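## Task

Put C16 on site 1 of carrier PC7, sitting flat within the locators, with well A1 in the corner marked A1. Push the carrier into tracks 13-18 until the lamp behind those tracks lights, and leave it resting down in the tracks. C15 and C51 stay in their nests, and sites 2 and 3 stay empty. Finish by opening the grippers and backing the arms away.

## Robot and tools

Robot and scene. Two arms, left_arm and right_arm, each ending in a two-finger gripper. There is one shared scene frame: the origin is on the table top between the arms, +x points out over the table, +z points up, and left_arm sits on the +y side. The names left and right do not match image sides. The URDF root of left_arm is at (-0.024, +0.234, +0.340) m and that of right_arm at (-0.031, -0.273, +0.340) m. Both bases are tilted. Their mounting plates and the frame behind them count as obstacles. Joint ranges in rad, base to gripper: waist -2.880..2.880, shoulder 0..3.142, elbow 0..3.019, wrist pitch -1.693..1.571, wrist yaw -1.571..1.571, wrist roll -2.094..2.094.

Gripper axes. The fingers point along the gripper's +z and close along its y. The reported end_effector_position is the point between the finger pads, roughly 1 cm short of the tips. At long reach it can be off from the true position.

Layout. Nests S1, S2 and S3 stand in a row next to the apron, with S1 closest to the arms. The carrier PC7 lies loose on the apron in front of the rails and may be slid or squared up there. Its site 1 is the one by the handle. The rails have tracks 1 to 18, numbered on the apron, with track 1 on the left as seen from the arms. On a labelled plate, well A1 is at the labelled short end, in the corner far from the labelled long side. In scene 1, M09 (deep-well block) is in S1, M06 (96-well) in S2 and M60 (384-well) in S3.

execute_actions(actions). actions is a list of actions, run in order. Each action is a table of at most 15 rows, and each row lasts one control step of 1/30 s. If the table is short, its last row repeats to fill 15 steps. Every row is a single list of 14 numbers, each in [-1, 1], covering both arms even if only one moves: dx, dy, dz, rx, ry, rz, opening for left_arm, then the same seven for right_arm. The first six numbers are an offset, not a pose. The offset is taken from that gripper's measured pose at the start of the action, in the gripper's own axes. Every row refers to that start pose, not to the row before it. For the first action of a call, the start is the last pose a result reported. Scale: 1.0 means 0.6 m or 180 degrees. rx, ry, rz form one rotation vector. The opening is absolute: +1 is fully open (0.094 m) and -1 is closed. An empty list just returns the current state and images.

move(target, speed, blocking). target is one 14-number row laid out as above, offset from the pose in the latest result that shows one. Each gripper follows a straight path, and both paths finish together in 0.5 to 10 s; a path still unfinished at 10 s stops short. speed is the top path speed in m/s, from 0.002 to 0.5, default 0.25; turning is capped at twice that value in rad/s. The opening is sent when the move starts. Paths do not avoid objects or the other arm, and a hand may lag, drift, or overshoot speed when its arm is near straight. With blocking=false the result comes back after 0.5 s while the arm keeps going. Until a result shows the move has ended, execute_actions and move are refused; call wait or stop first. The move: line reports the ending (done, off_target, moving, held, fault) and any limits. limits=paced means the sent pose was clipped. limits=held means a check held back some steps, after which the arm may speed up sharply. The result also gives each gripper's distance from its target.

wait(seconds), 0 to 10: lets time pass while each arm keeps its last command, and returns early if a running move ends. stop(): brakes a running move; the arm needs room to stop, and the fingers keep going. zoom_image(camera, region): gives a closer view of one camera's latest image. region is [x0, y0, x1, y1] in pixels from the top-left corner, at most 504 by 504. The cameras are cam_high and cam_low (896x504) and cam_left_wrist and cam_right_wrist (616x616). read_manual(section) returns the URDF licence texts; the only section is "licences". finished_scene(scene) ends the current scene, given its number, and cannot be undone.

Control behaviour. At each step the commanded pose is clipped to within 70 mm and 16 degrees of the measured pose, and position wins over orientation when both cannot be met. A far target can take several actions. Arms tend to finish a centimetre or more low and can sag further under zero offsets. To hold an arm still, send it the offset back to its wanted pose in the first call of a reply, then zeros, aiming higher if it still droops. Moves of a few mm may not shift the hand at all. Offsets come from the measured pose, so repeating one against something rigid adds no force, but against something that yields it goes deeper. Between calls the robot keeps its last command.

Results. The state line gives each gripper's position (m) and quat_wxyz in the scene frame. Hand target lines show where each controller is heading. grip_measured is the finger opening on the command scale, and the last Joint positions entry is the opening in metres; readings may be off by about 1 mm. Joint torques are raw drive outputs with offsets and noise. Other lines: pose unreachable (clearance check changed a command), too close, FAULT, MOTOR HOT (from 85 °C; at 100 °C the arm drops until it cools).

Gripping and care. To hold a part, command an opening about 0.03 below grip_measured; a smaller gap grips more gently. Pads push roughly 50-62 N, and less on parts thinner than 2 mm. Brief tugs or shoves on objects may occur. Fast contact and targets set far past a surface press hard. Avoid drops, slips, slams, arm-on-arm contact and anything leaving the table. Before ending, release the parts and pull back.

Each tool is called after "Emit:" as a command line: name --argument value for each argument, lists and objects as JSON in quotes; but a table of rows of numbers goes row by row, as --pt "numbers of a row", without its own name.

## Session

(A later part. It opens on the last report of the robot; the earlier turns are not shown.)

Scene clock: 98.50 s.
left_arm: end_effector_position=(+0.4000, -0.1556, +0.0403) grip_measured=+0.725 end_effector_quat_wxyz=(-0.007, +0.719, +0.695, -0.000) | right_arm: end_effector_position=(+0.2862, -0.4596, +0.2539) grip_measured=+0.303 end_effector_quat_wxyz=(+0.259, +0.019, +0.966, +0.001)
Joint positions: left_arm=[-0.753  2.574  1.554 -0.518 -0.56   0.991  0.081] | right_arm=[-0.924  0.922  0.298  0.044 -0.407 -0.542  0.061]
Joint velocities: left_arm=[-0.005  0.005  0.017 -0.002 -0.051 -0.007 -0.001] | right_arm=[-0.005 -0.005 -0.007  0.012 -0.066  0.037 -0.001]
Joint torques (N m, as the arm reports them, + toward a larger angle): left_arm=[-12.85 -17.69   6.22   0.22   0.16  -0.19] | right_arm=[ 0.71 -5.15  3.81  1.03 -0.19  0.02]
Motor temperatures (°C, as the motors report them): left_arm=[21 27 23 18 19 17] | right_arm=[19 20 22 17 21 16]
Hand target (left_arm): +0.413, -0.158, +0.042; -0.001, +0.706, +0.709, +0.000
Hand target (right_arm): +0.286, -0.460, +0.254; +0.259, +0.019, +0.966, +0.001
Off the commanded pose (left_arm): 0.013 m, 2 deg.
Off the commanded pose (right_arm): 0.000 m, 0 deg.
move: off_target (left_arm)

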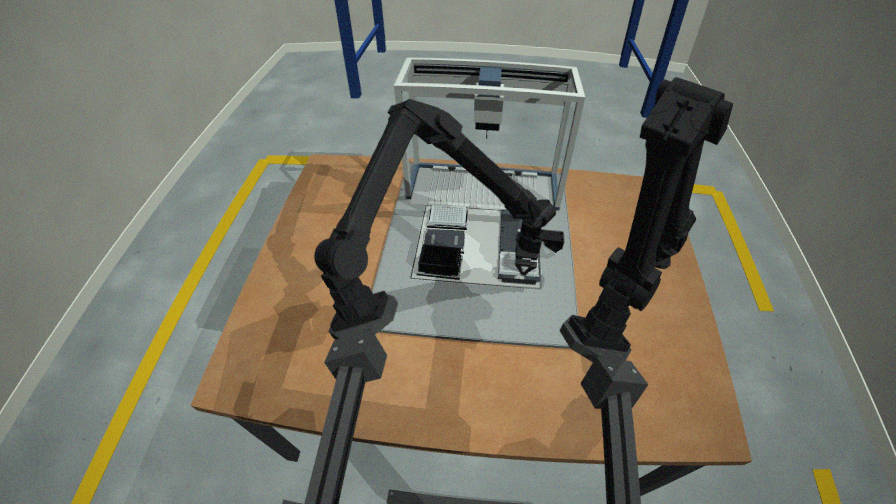

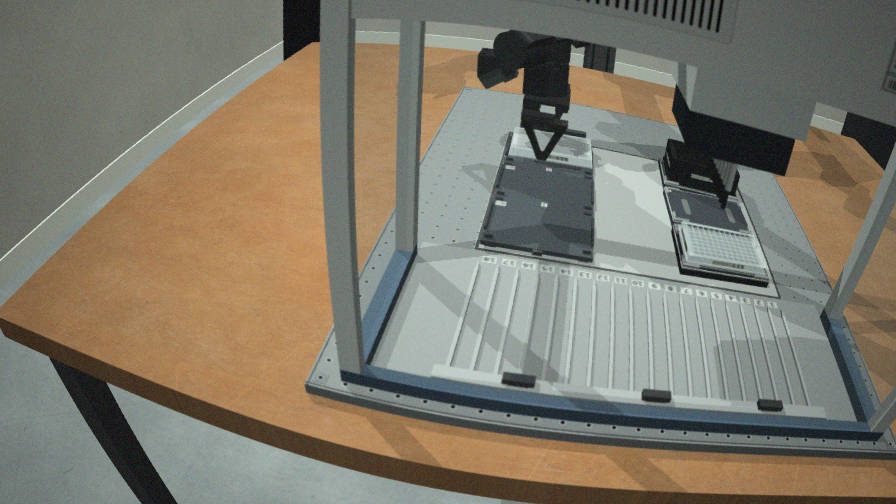

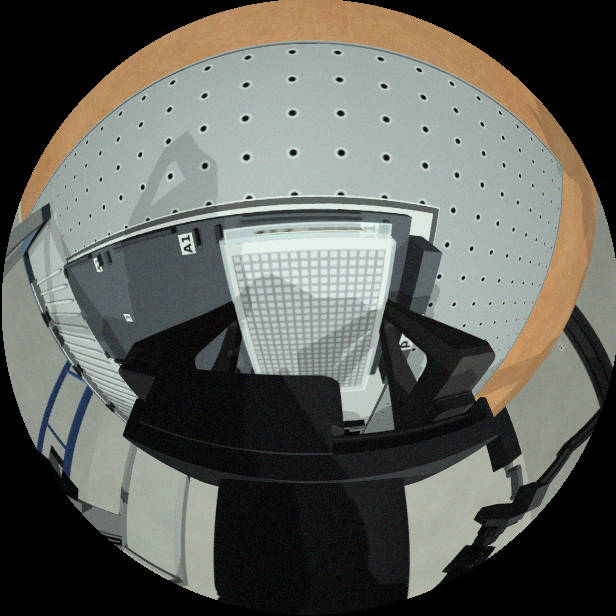

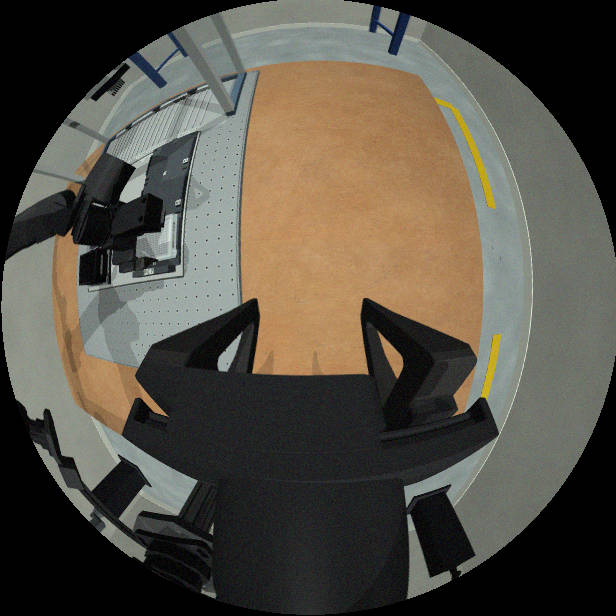

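Emit:
execute_actions --actions '[[[0,0.012,0,0,0,0,0.75,0,0,0,0,0,0,0.3]],[[0,0.012,0,0,0,0,0.88,0,0,0,0,0,0,0.3]]]'

Emit:
zoom_image --camera "cam_left_wrist" --region '[160,160,460,360]'

Scene clock: 102.20 s.
left_arm: end_effector_position=(+0.3997, -0.1554, +0.0403) grip_measured=+0.878 end_effector_quat_wxyz=(-0.007, +0.719, +0.695, -0.000) | right_arm: end_effector_position=(+0.2862, -0.4596, +0.2539) grip_measured=+0.303 end_effector_quat_wxyz=(+0.259, +0.019, +0.966, +0.001)
Joint positions: left_arm=[-0.753  2.574  1.554 -0.519 -0.56   0.991  0.088] | right_arm=[-0.924  0.922  0.298  0.044 -0.407 -0.542  0.061]
Joint velocities: left_arm=[-0.005 -0.005  0.027  0.012  0.022  0.022 -0.001] | right_arm=[-0.024  0.005 -0.007 -0.002 -0.037 -0.007  0.   ]
Joint torques (N m, as the arm reports them, + toward a larger angle): left_arm=[-12.9  -17.82   5.48   0.08   0.1    0.1 ] | right_arm=[ 0.73 -5.18  3.89  0.99 -0.22  0.01]
Motor temperatures (°C, as the motors report them): left_arm=[21 27 23 18 19 17] | right_arm=[19 20 22 17 21 16]
Hand target (left_arm): +0.407, -0.155, +0.040; -0.007, +0.719, +0.695, -0.000
Hand target (right_arm): +0.286, -0.460, +0.254; +0.259, +0.019, +0.966, +0.001
Off the commanded pose (left_arm): 0.007 m, 0 deg.
Off the commanded pose (right_arm): 0.000 m, 0 deg.

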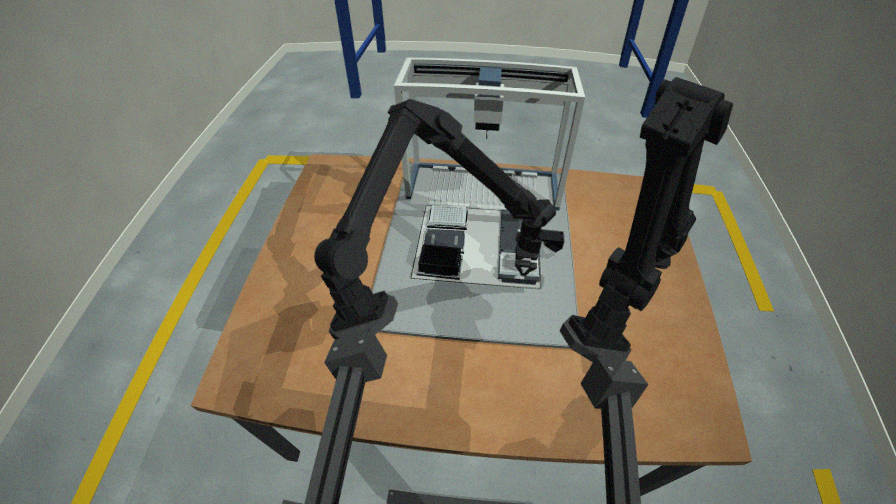

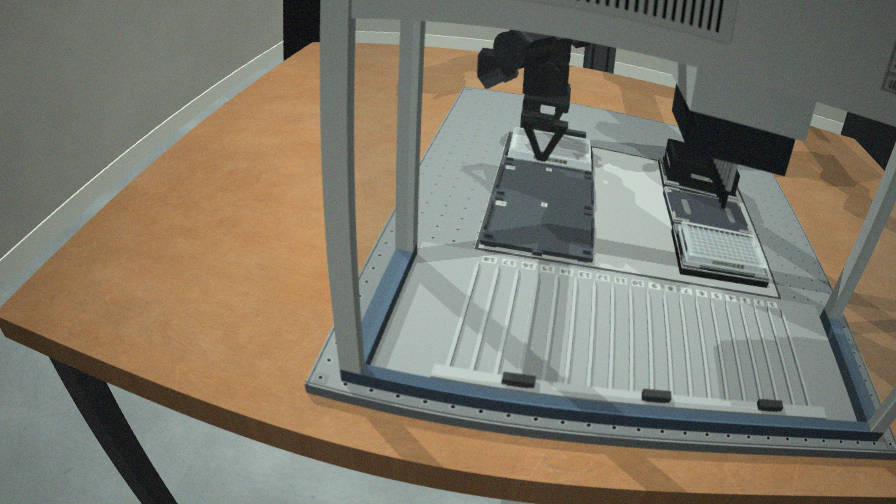

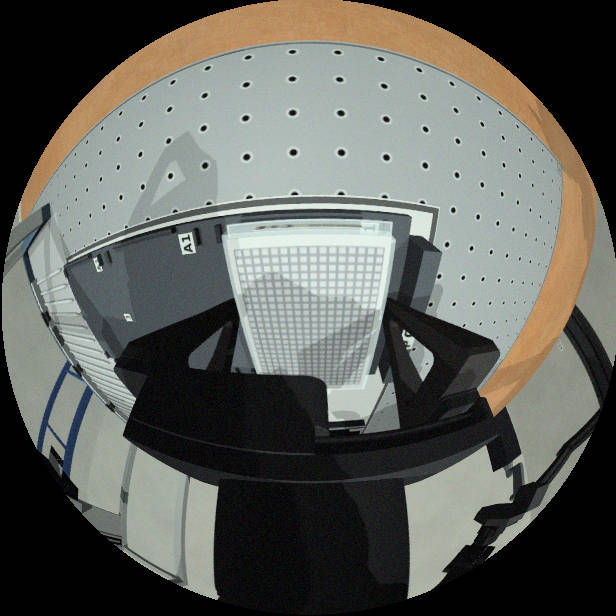

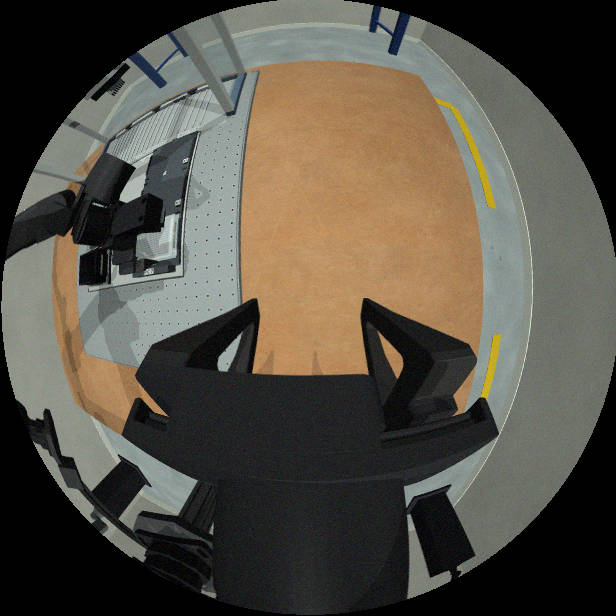

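Region (160, 160, 460, 360) of cam_left_wrist's 616x616 image, scaled by 1.680, with more detail than that image has.

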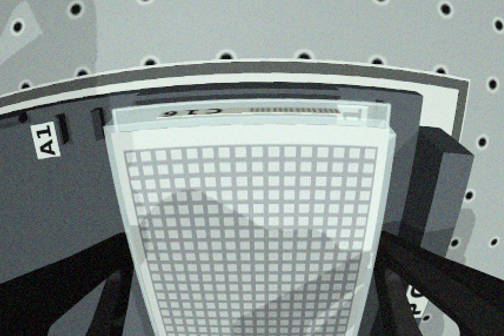

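Emit:
move --target '[-0.002,0.035,0,0,0,0,0.88,0,0,0,0,0,0,0.3]' --speed 0.015

Emit:
zoom_image --camera "cam_left_wrist" --region '[160,160,460,360]'

Scene clock: 106.23 s.
left_arm: end_effector_position=(+0.4075, -0.1579, +0.0438) grip_measured=+0.878 end_effector_quat_wxyz=(-0.009, +0.720, +0.694, -0.001) | right_arm: end_effector_position=(+0.2862, -0.4596, +0.2539) grip_measured=+0.303 end_effector_quat_wxyz=(+0.259, +0.019, +0.966, +0.001)
Joint positions: left_arm=[-0.752  2.575  1.579 -0.547 -0.56   0.994  0.088] | right_arm=[-0.924  0.922  0.298  0.044 -0.407 -0.542  0.061]
Joint velocities: left_arm=[-0.005  0.015  0.002  0.032 -0.051 -0.037 -0.   ] | right_arm=[-0.015  0.005  0.002 -0.007 -0.037 -0.066  0.   ]
Joint torques (N m, as the arm reports them, + toward a larger angle): left_arm=[-12.17 -17.22   6.75   0.18   0.08   0.19] | right_arm=[ 0.64 -5.17  3.89  0.94 -0.19  0.01]
Motor temperatures (°C, as the motors report them): left_arm=[21 27 23 18 19 17] | right_arm=[19 20 22 17 21 16]
Hand target (left_arm): +0.421, -0.156, +0.040; -0.007, +0.719, +0.695, -0.000
Hand target (right_arm): +0.286, -0.460, +0.254; +0.259, +0.019, +0.966, +0.001
Off the commanded pose (left_arm): 0.014 m, 0 deg.
Off the commanded pose (right_arm): 0.000 m, 0 deg.
move: off_target (left_arm)

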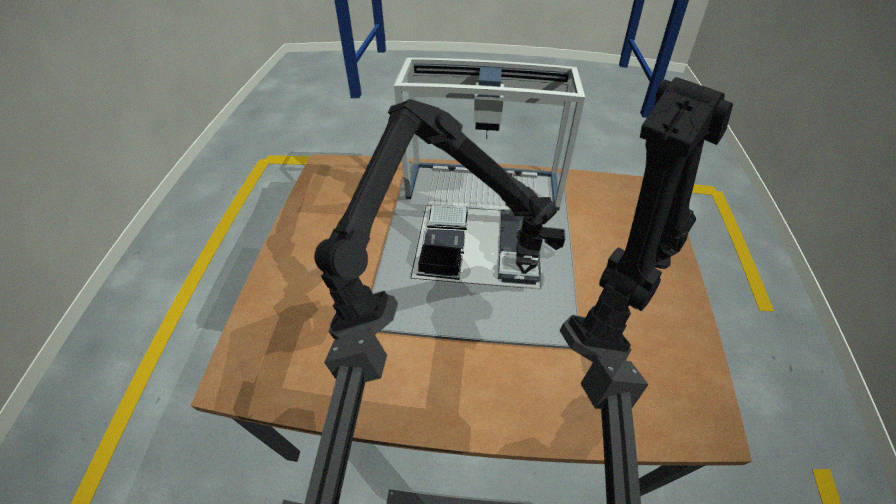

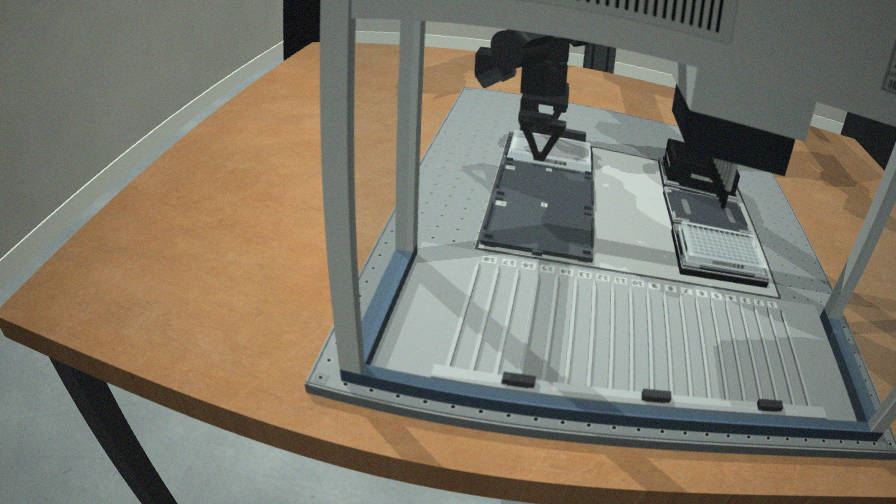

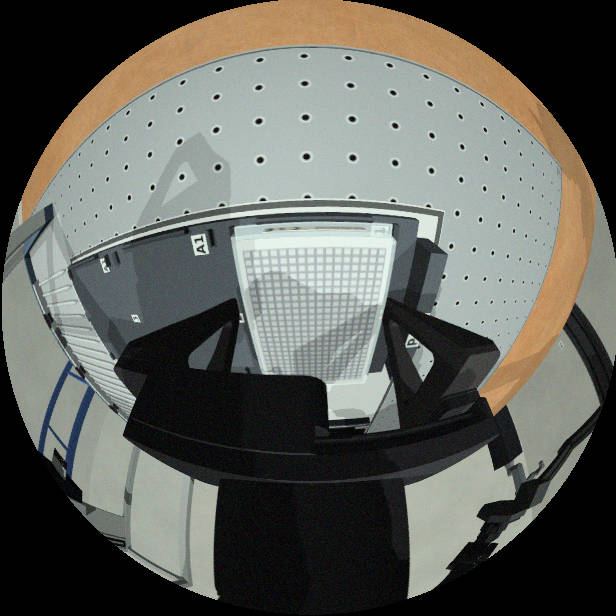

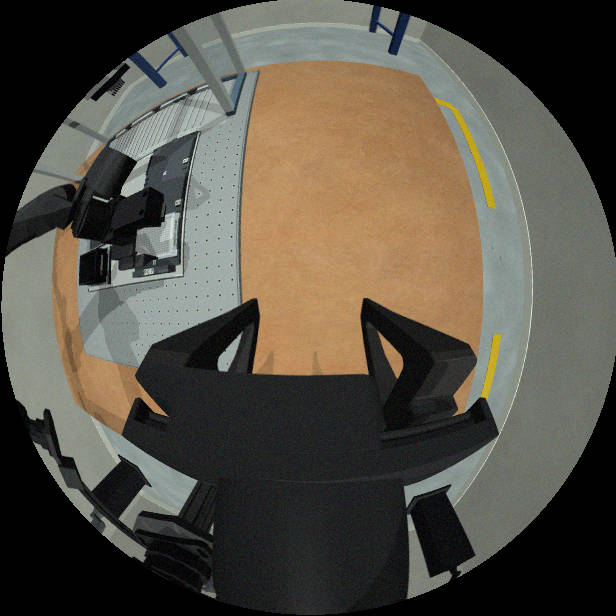

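Region (160, 160, 460, 360) of cam_left_wrist's 616x616 image, scaled by 1.680, with more detail than that image has.

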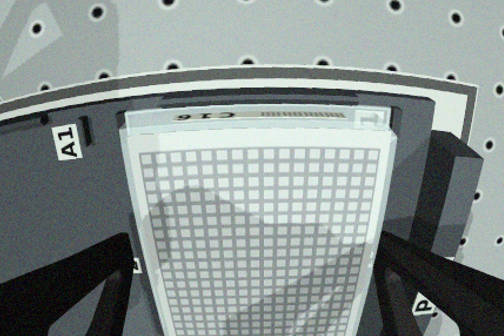

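Looks seated. Open, lift, and view the front; bring the right arm in.

Emit:
move --target '[0,0.005,-0.12,0,0,0,1,0.16,0.25,0.05,0,0,0,0.3]' --speed 0.08

Emit:
zoom_image --camera "cam_left_wrist" --region '[160,160,460,420]'

Emit:
zoom_image --camera "cam_low" --region '[450,110,630,310]'

Scene clock: 112.20 s.
left_arm: end_effector_position=(+0.4080, -0.1522, +0.0981) grip_measured=+1.000 end_effector_quat_wxyz=(-0.017, +0.721, +0.693, -0.002) | right_arm: end_effector_position=(+0.2380, -0.3308, +0.1888) grip_measured=+0.303 end_effector_quat_wxyz=(+0.253, +0.014, +0.967, -0.001)
Joint positions: left_arm=[-0.794  2.472  1.536 -0.653 -0.56   0.936  0.094] | right_arm=[-0.453  1.454  0.034  0.882  0.001 -0.302  0.061]
Joint velocities: left_arm=[-0.005  0.005  0.002 -0.017  0.007  0.051  0.   ] | right_arm=[-0.005 -0.015 -0.012 -0.007 -0.007 -0.037 -0.   ]
Joint torques (N m, as the arm reports them, + toward a larger angle): left_arm=[-15.06 -19.57   4.56   0.     0.04  -0.08] | right_arm=[ 1.44 -6.07 -1.5   1.01 -0.07 -0.01]
Motor temperatures (°C, as the motors report them): left_arm=[21 27 23 18 19 17] | right_arm=[19 20 22 17 21 16]
Hand target (left_arm): +0.412, -0.158, +0.116; -0.008, +0.720, +0.694, -0.001
Hand target (right_arm): +0.238, -0.333, +0.190; +0.254, +0.016, +0.967, -0.004
Off the commanded pose (left_arm): 0.019 m, 1 deg.
Off the commanded pose (right_arm): 0.029 m, 1 deg.
move: held (right_arm), off_target (left_arm); limits=held; held on 18 of 78 steps (right_arm), including the last (right_arm)
pose unreachable (right arm): on one or more control steps of this call, first in action 0 (counted from 0), this arm could not follow its commanded pose, so it was not sent that pose on those steps. On the call's last step it was still not sent that pose. It may still have moved: this result reports where it is.
cause: the commanded pose would bring two parts of the arm too close to each other (its shoulder (the part past joint 1) and its forearm (the part past joint 3), with joints 2 (shoulder) and 3 (elbow) between them).

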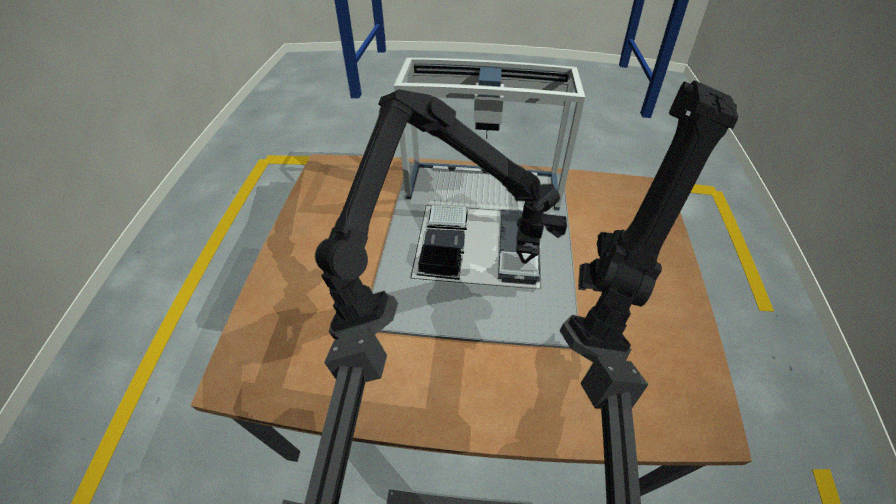

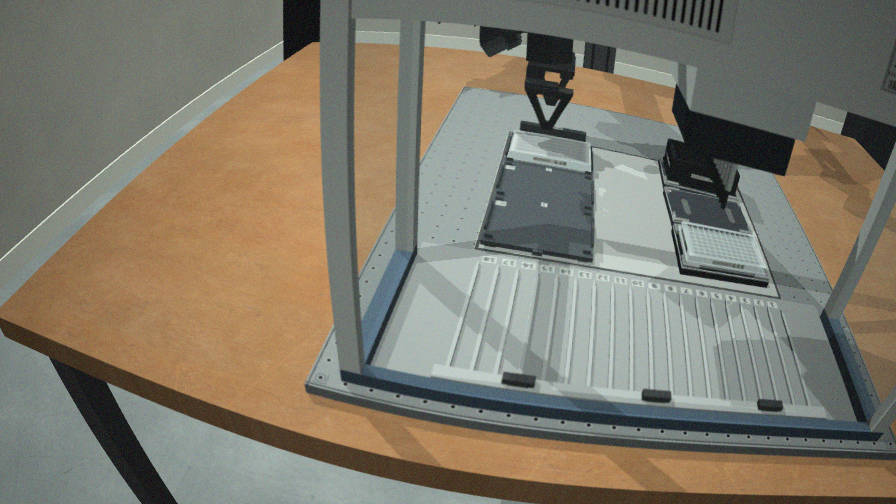

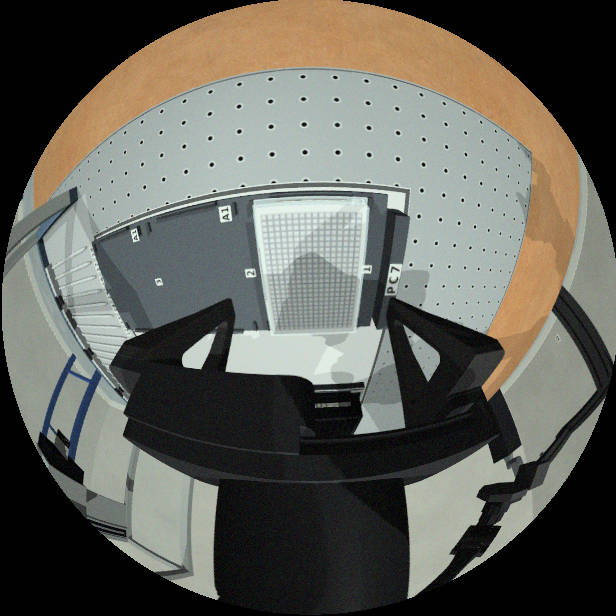

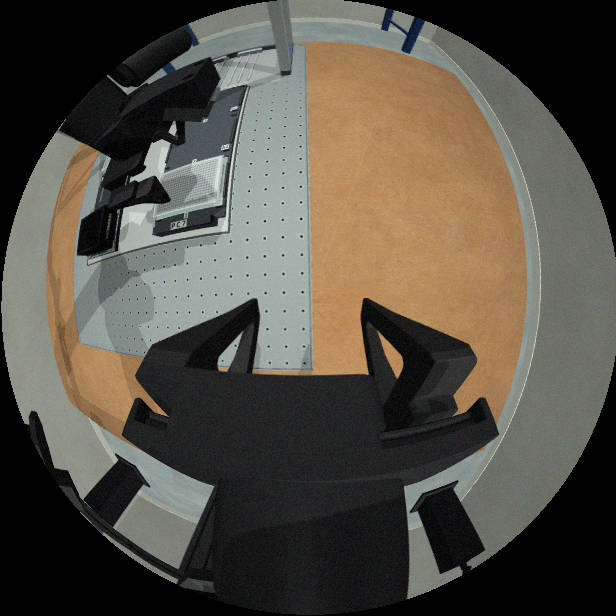

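Region (160, 160, 460, 420) of cam_left_wrist's 616x616 image, scaled by 1.680, with more detail than that image has; it fills the top 437 rows of this view, and the rest is white.

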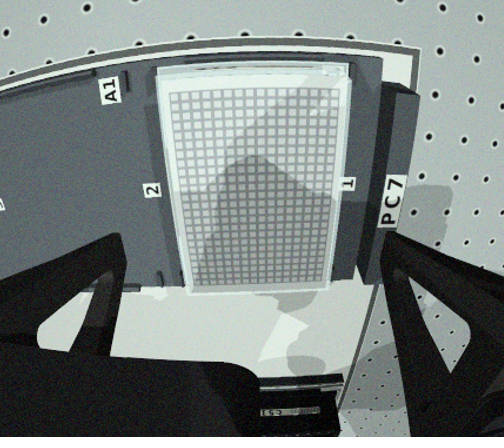

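Region (450, 110, 630, 310) of cam_low's 896x504 image, scaled by 2.520, with more detail than that image has; it fills the left 454 columns of this view, and the rest is white.

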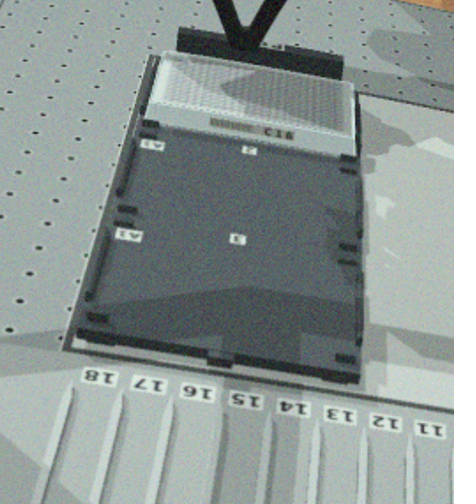

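Emit:
move --target '[0.137,0.37,-0.03,-0.008,-0.006,-0.012,-1,0.03,0.05,0.2,0,0,0,0.3]' --speed 0.12

Emit:
move --target '[0,0.01,-0.01,0,0,0,-1,0.01,0.265,0.05,0,0,0.005,0.3]' --speed 0.1

Scene clock: 117.63 s.
left_arm: end_effector_position=(+0.6234, -0.0774, +0.1136) grip_measured=-0.986 end_effector_quat_wxyz=(-0.002, +0.706, +0.708, -0.000) | right_arm: end_effector_position=(+0.2788, -0.3038, +0.0731) grip_measured=+0.303 end_effector_quat_wxyz=(+0.247, +0.014, +0.969, -0.004)
Joint positions: left_arm=[-0.58   2.522  2.047 -0.948 -0.541  1.163  0.001] | right_arm=[-0.37   2.083  0.319  1.213  0.082 -0.259  0.061]
Joint velocities: left_arm=[-0.005  0.005 -0.012 -0.012 -0.022  0.081  0.   ] | right_arm=[-0.005  0.015  0.007 -0.017 -0.037 -0.037 -0.001]
Joint torques (N m, as the arm reports them, + toward a larger angle): left_arm=[-14.55 -20.05   9.48   0.01   0.22   0.17] | right_arm=[ 5.19 -7.86 -3.53  1.89  0.04  0.1 ]
Motor temperatures (°C, as the motors report them): left_arm=[21 27 23 18 19 17] | right_arm=[19 20 22 17 21 16]
Hand target (left_arm): +0.631, -0.076, +0.111; -0.001, +0.708, +0.706, -0.001
Hand target (right_arm): +0.281, -0.299, +0.075; +0.253, +0.015, +0.967, -0.001
Off the commanded pose (left_arm): 0.011 m, 0 deg.
Off the commanded pose (right_arm): 0.005 m, 1 deg.
move: off_target (left_arm)

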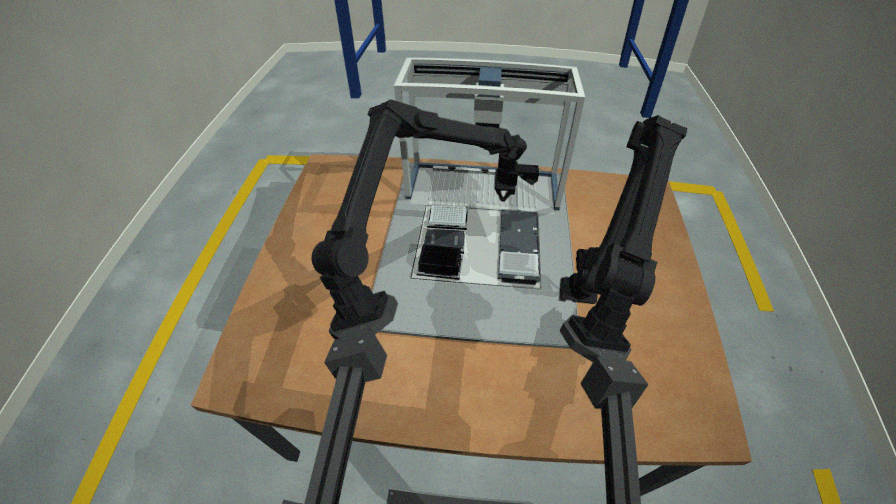

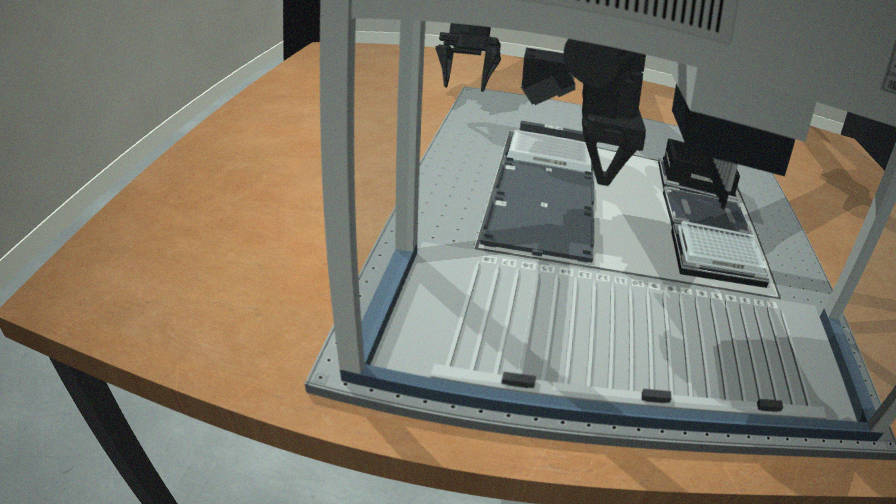

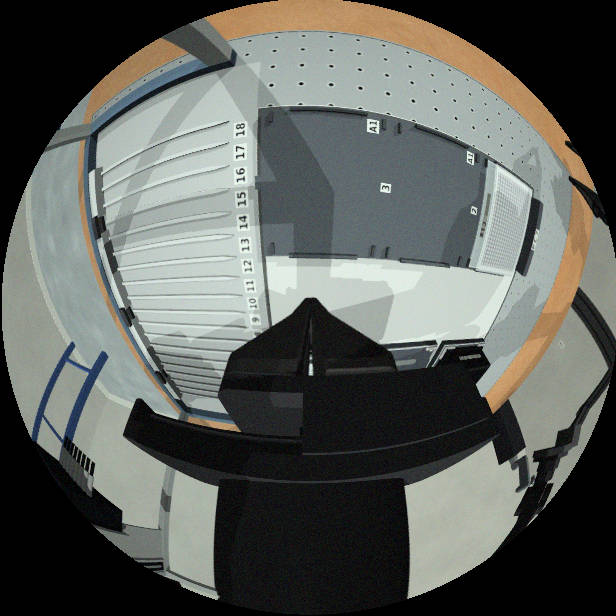

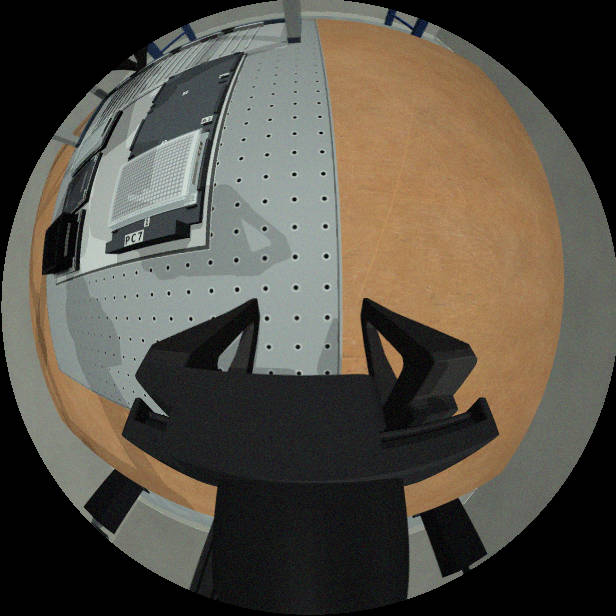

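Scene clock: 119.60 s.
left_arm: end_effector_position=(+0.6216, -0.0766, +0.1136) grip_measured=-0.986 end_effector_quat_wxyz=(-0.006, +0.708, +0.706, -0.002) | right_arm: end_effector_position=(+0.2987, -0.1447, +0.0495) grip_measured=+0.303 end_effector_quat_wxyz=(+0.255, +0.027, +0.966, -0.001)
Joint positions: left_arm=[-0.58   2.522  2.047 -0.957 -0.541  1.163  0.001] | right_arm=[0.143 2.274 0.518 1.135 0.51  0.056 0.061]
Joint velocities: left_arm=[-0.015 -0.015 -0.002  0.017  0.037 -0.007  0.   ] | right_arm=[-0.015 -0.015 -0.007 -0.007 -0.037 -0.007  0.001]
Joint torques (N m, as the arm reports them, + toward a larger angle): left_arm=[-15.3  -21.23   8.59   0.     0.09   0.02] | right_arm=[ 8.03 -8.96 -2.25  0.62  0.15  0.1 ]
Motor temperatures (°C, as the motors report them): left_arm=[21 27 23 18 19 17] | right_arm=[19 20 22 17 21 16]
Hand target (left_arm): +0.629, -0.077, +0.120; -0.002, +0.706, +0.708, -0.000
Hand target (right_arm): +0.292, -0.140, +0.047; +0.248, +0.025, +0.968, +0.002
Off the commanded pose (left_arm): 0.010 m, 1 deg.
Off the commanded pose (right_arm): 0.008 m, 1 deg.
move: done

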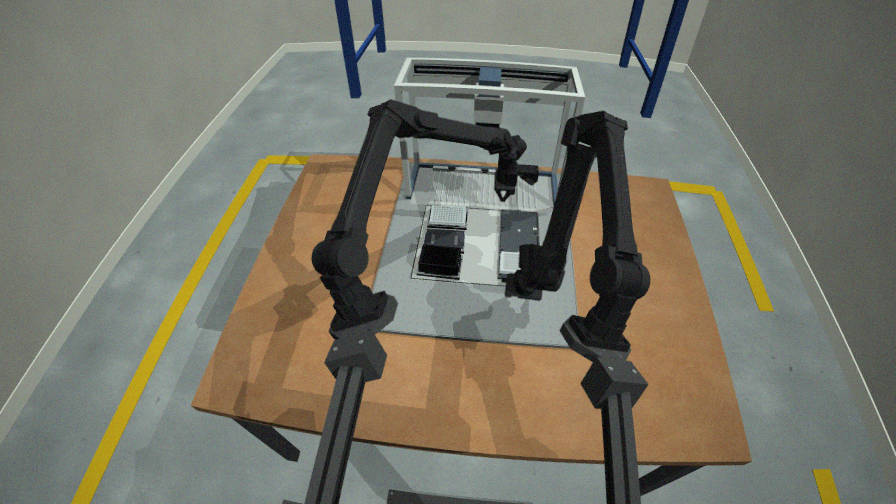

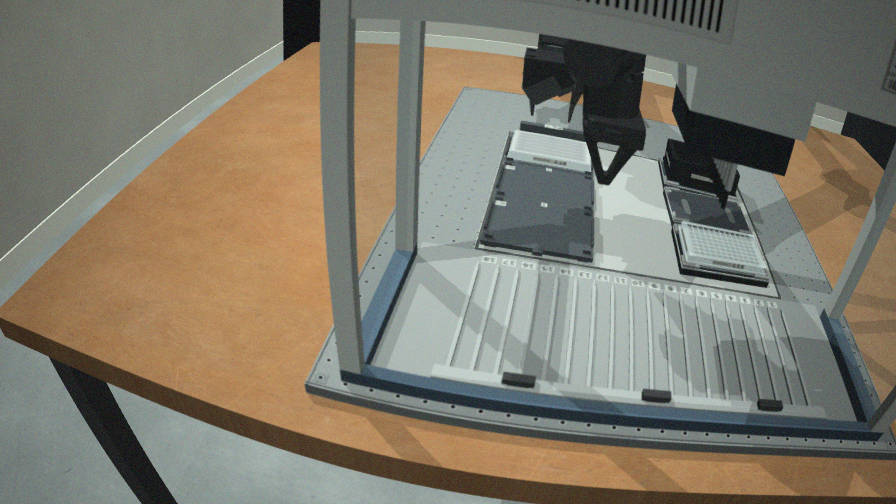

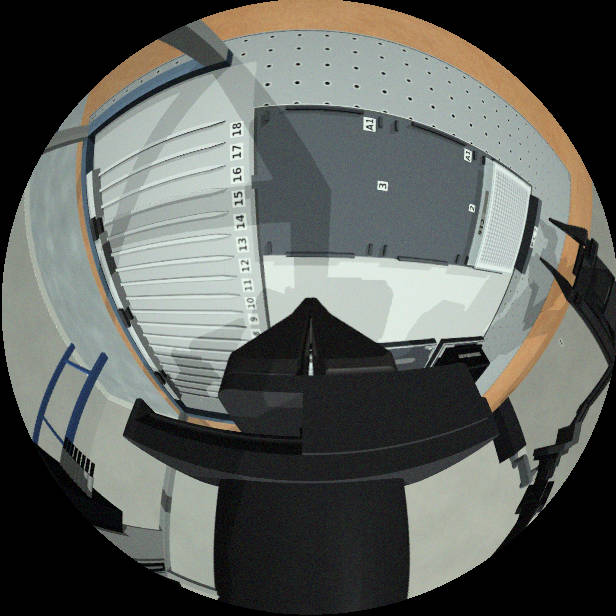

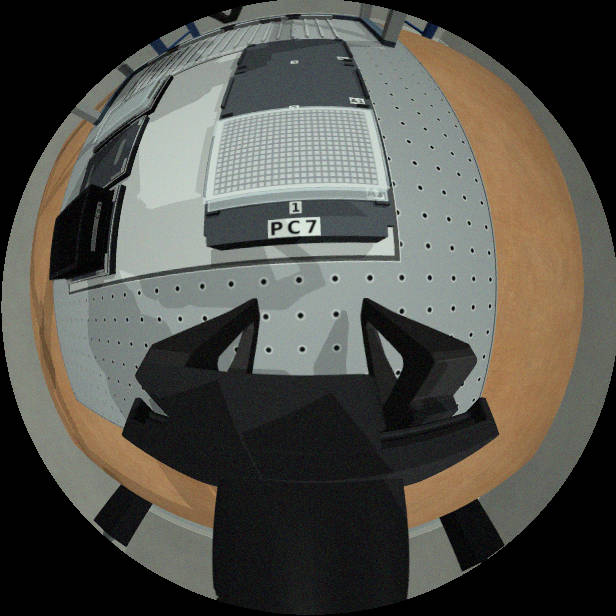

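Emit:
move --target '[0,0.01,-0.01,0,0,0,-1,-0.01,0.008,0.036,0,0,-0.022,0.3]' --speed 0.03

Emit:
zoom_image --camera "cam_left_wrist" --region '[180,90,340,270]'

Scene clock: 124.67 s.
left_arm: end_effector_position=(+0.6197, -0.0757, +0.1136) grip_measured=-0.986 end_effector_quat_wxyz=(-0.010, +0.710, +0.704, -0.003) | right_arm: end_effector_position=(+0.3205, -0.1342, +0.0414) grip_measured=+0.303 end_effector_quat_wxyz=(+0.267, -0.001, +0.964, -0.003)
Joint positions: left_arm=[-0.58   2.522  2.047 -0.966 -0.541  1.163  0.001] | right_arm=[ 0.14   2.277  0.576  1.108  0.496 -0.014  0.061]
Joint velocities: left_arm=[-0.005 -0.015 -0.002 -0.022 -0.007 -0.022 -0.001] | right_arm=[-0.015  0.005 -0.012  0.007  0.022 -0.095  0.   ]
Joint torques (N m, as the arm reports them, + toward a larger angle): left_arm=[-15.32 -21.17   8.64  -0.05   0.08   0.02] | right_arm=[ 5.85 -8.96 -2.03  0.69 -0.07 -0.04]
Motor temperatures (°C, as the motors report them): left_arm=[21 28 24 18 19 17] | right_arm=[19 20 22 17 20 17]
Hand target (left_arm): +0.627, -0.076, +0.120; -0.006, +0.708, +0.706, -0.002
Hand target (right_arm): +0.315, -0.140, +0.034; +0.255, -0.007, +0.967, -0.010
Off the commanded pose (left_arm): 0.010 m, 1 deg.
Off the commanded pose (right_arm): 0.012 m, 2 deg.
move: off_target (right_arm)

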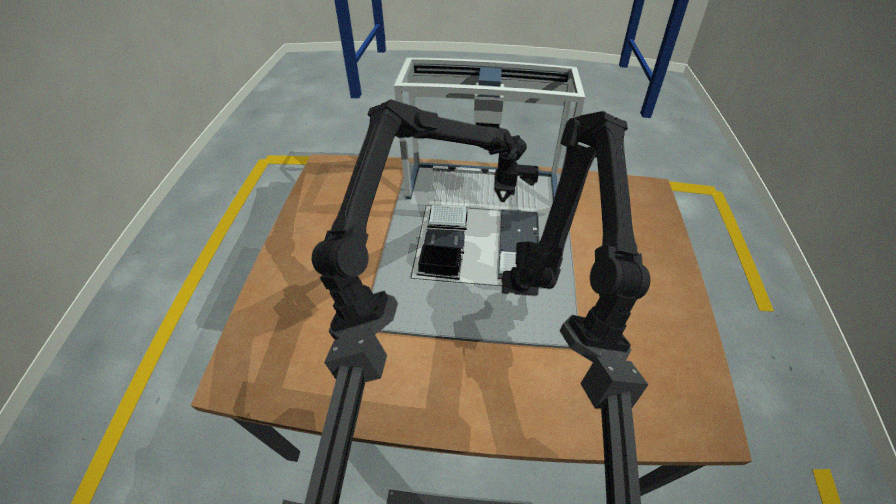

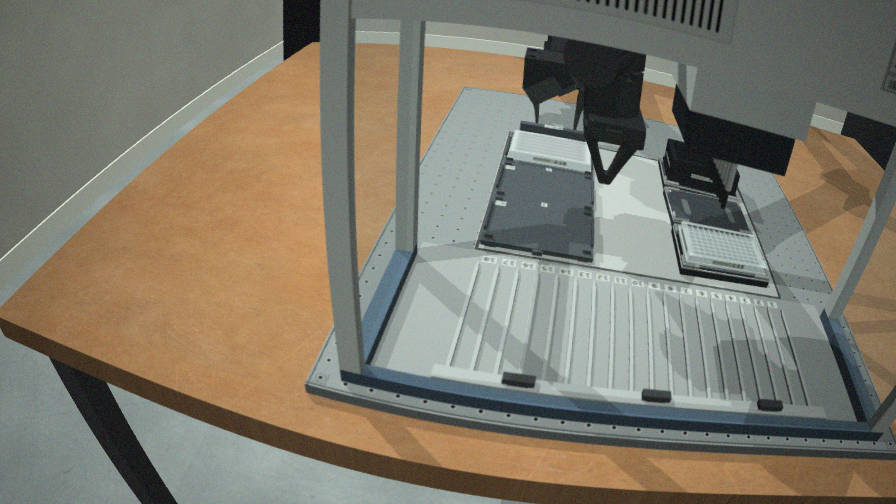

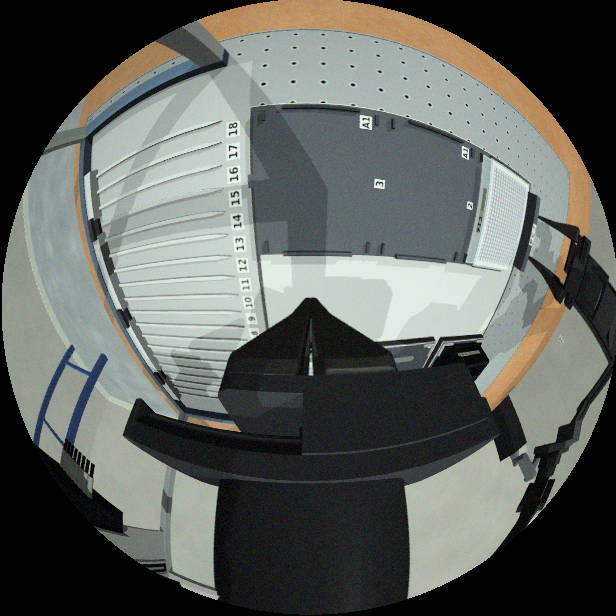

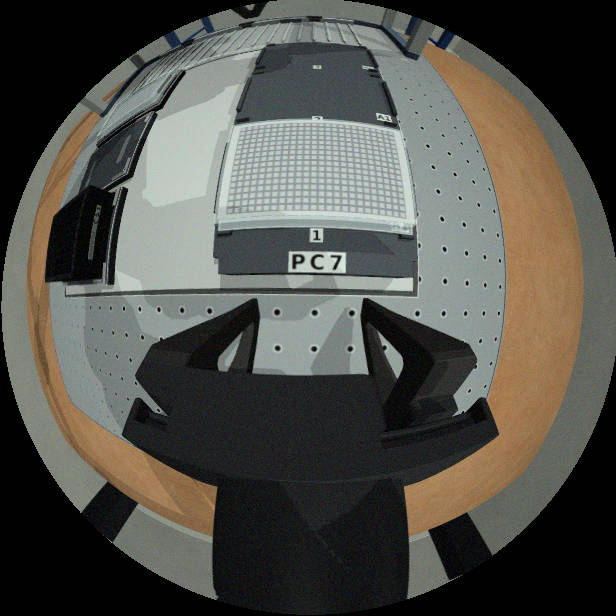

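Region (180, 90, 340, 270) of cam_left_wrist's 616x616 image, scaled by 2.800, with more detail than that image has.

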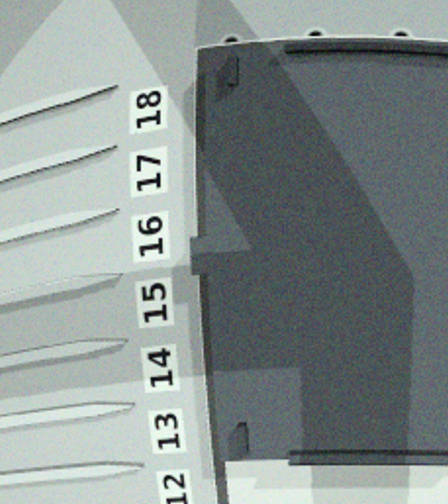

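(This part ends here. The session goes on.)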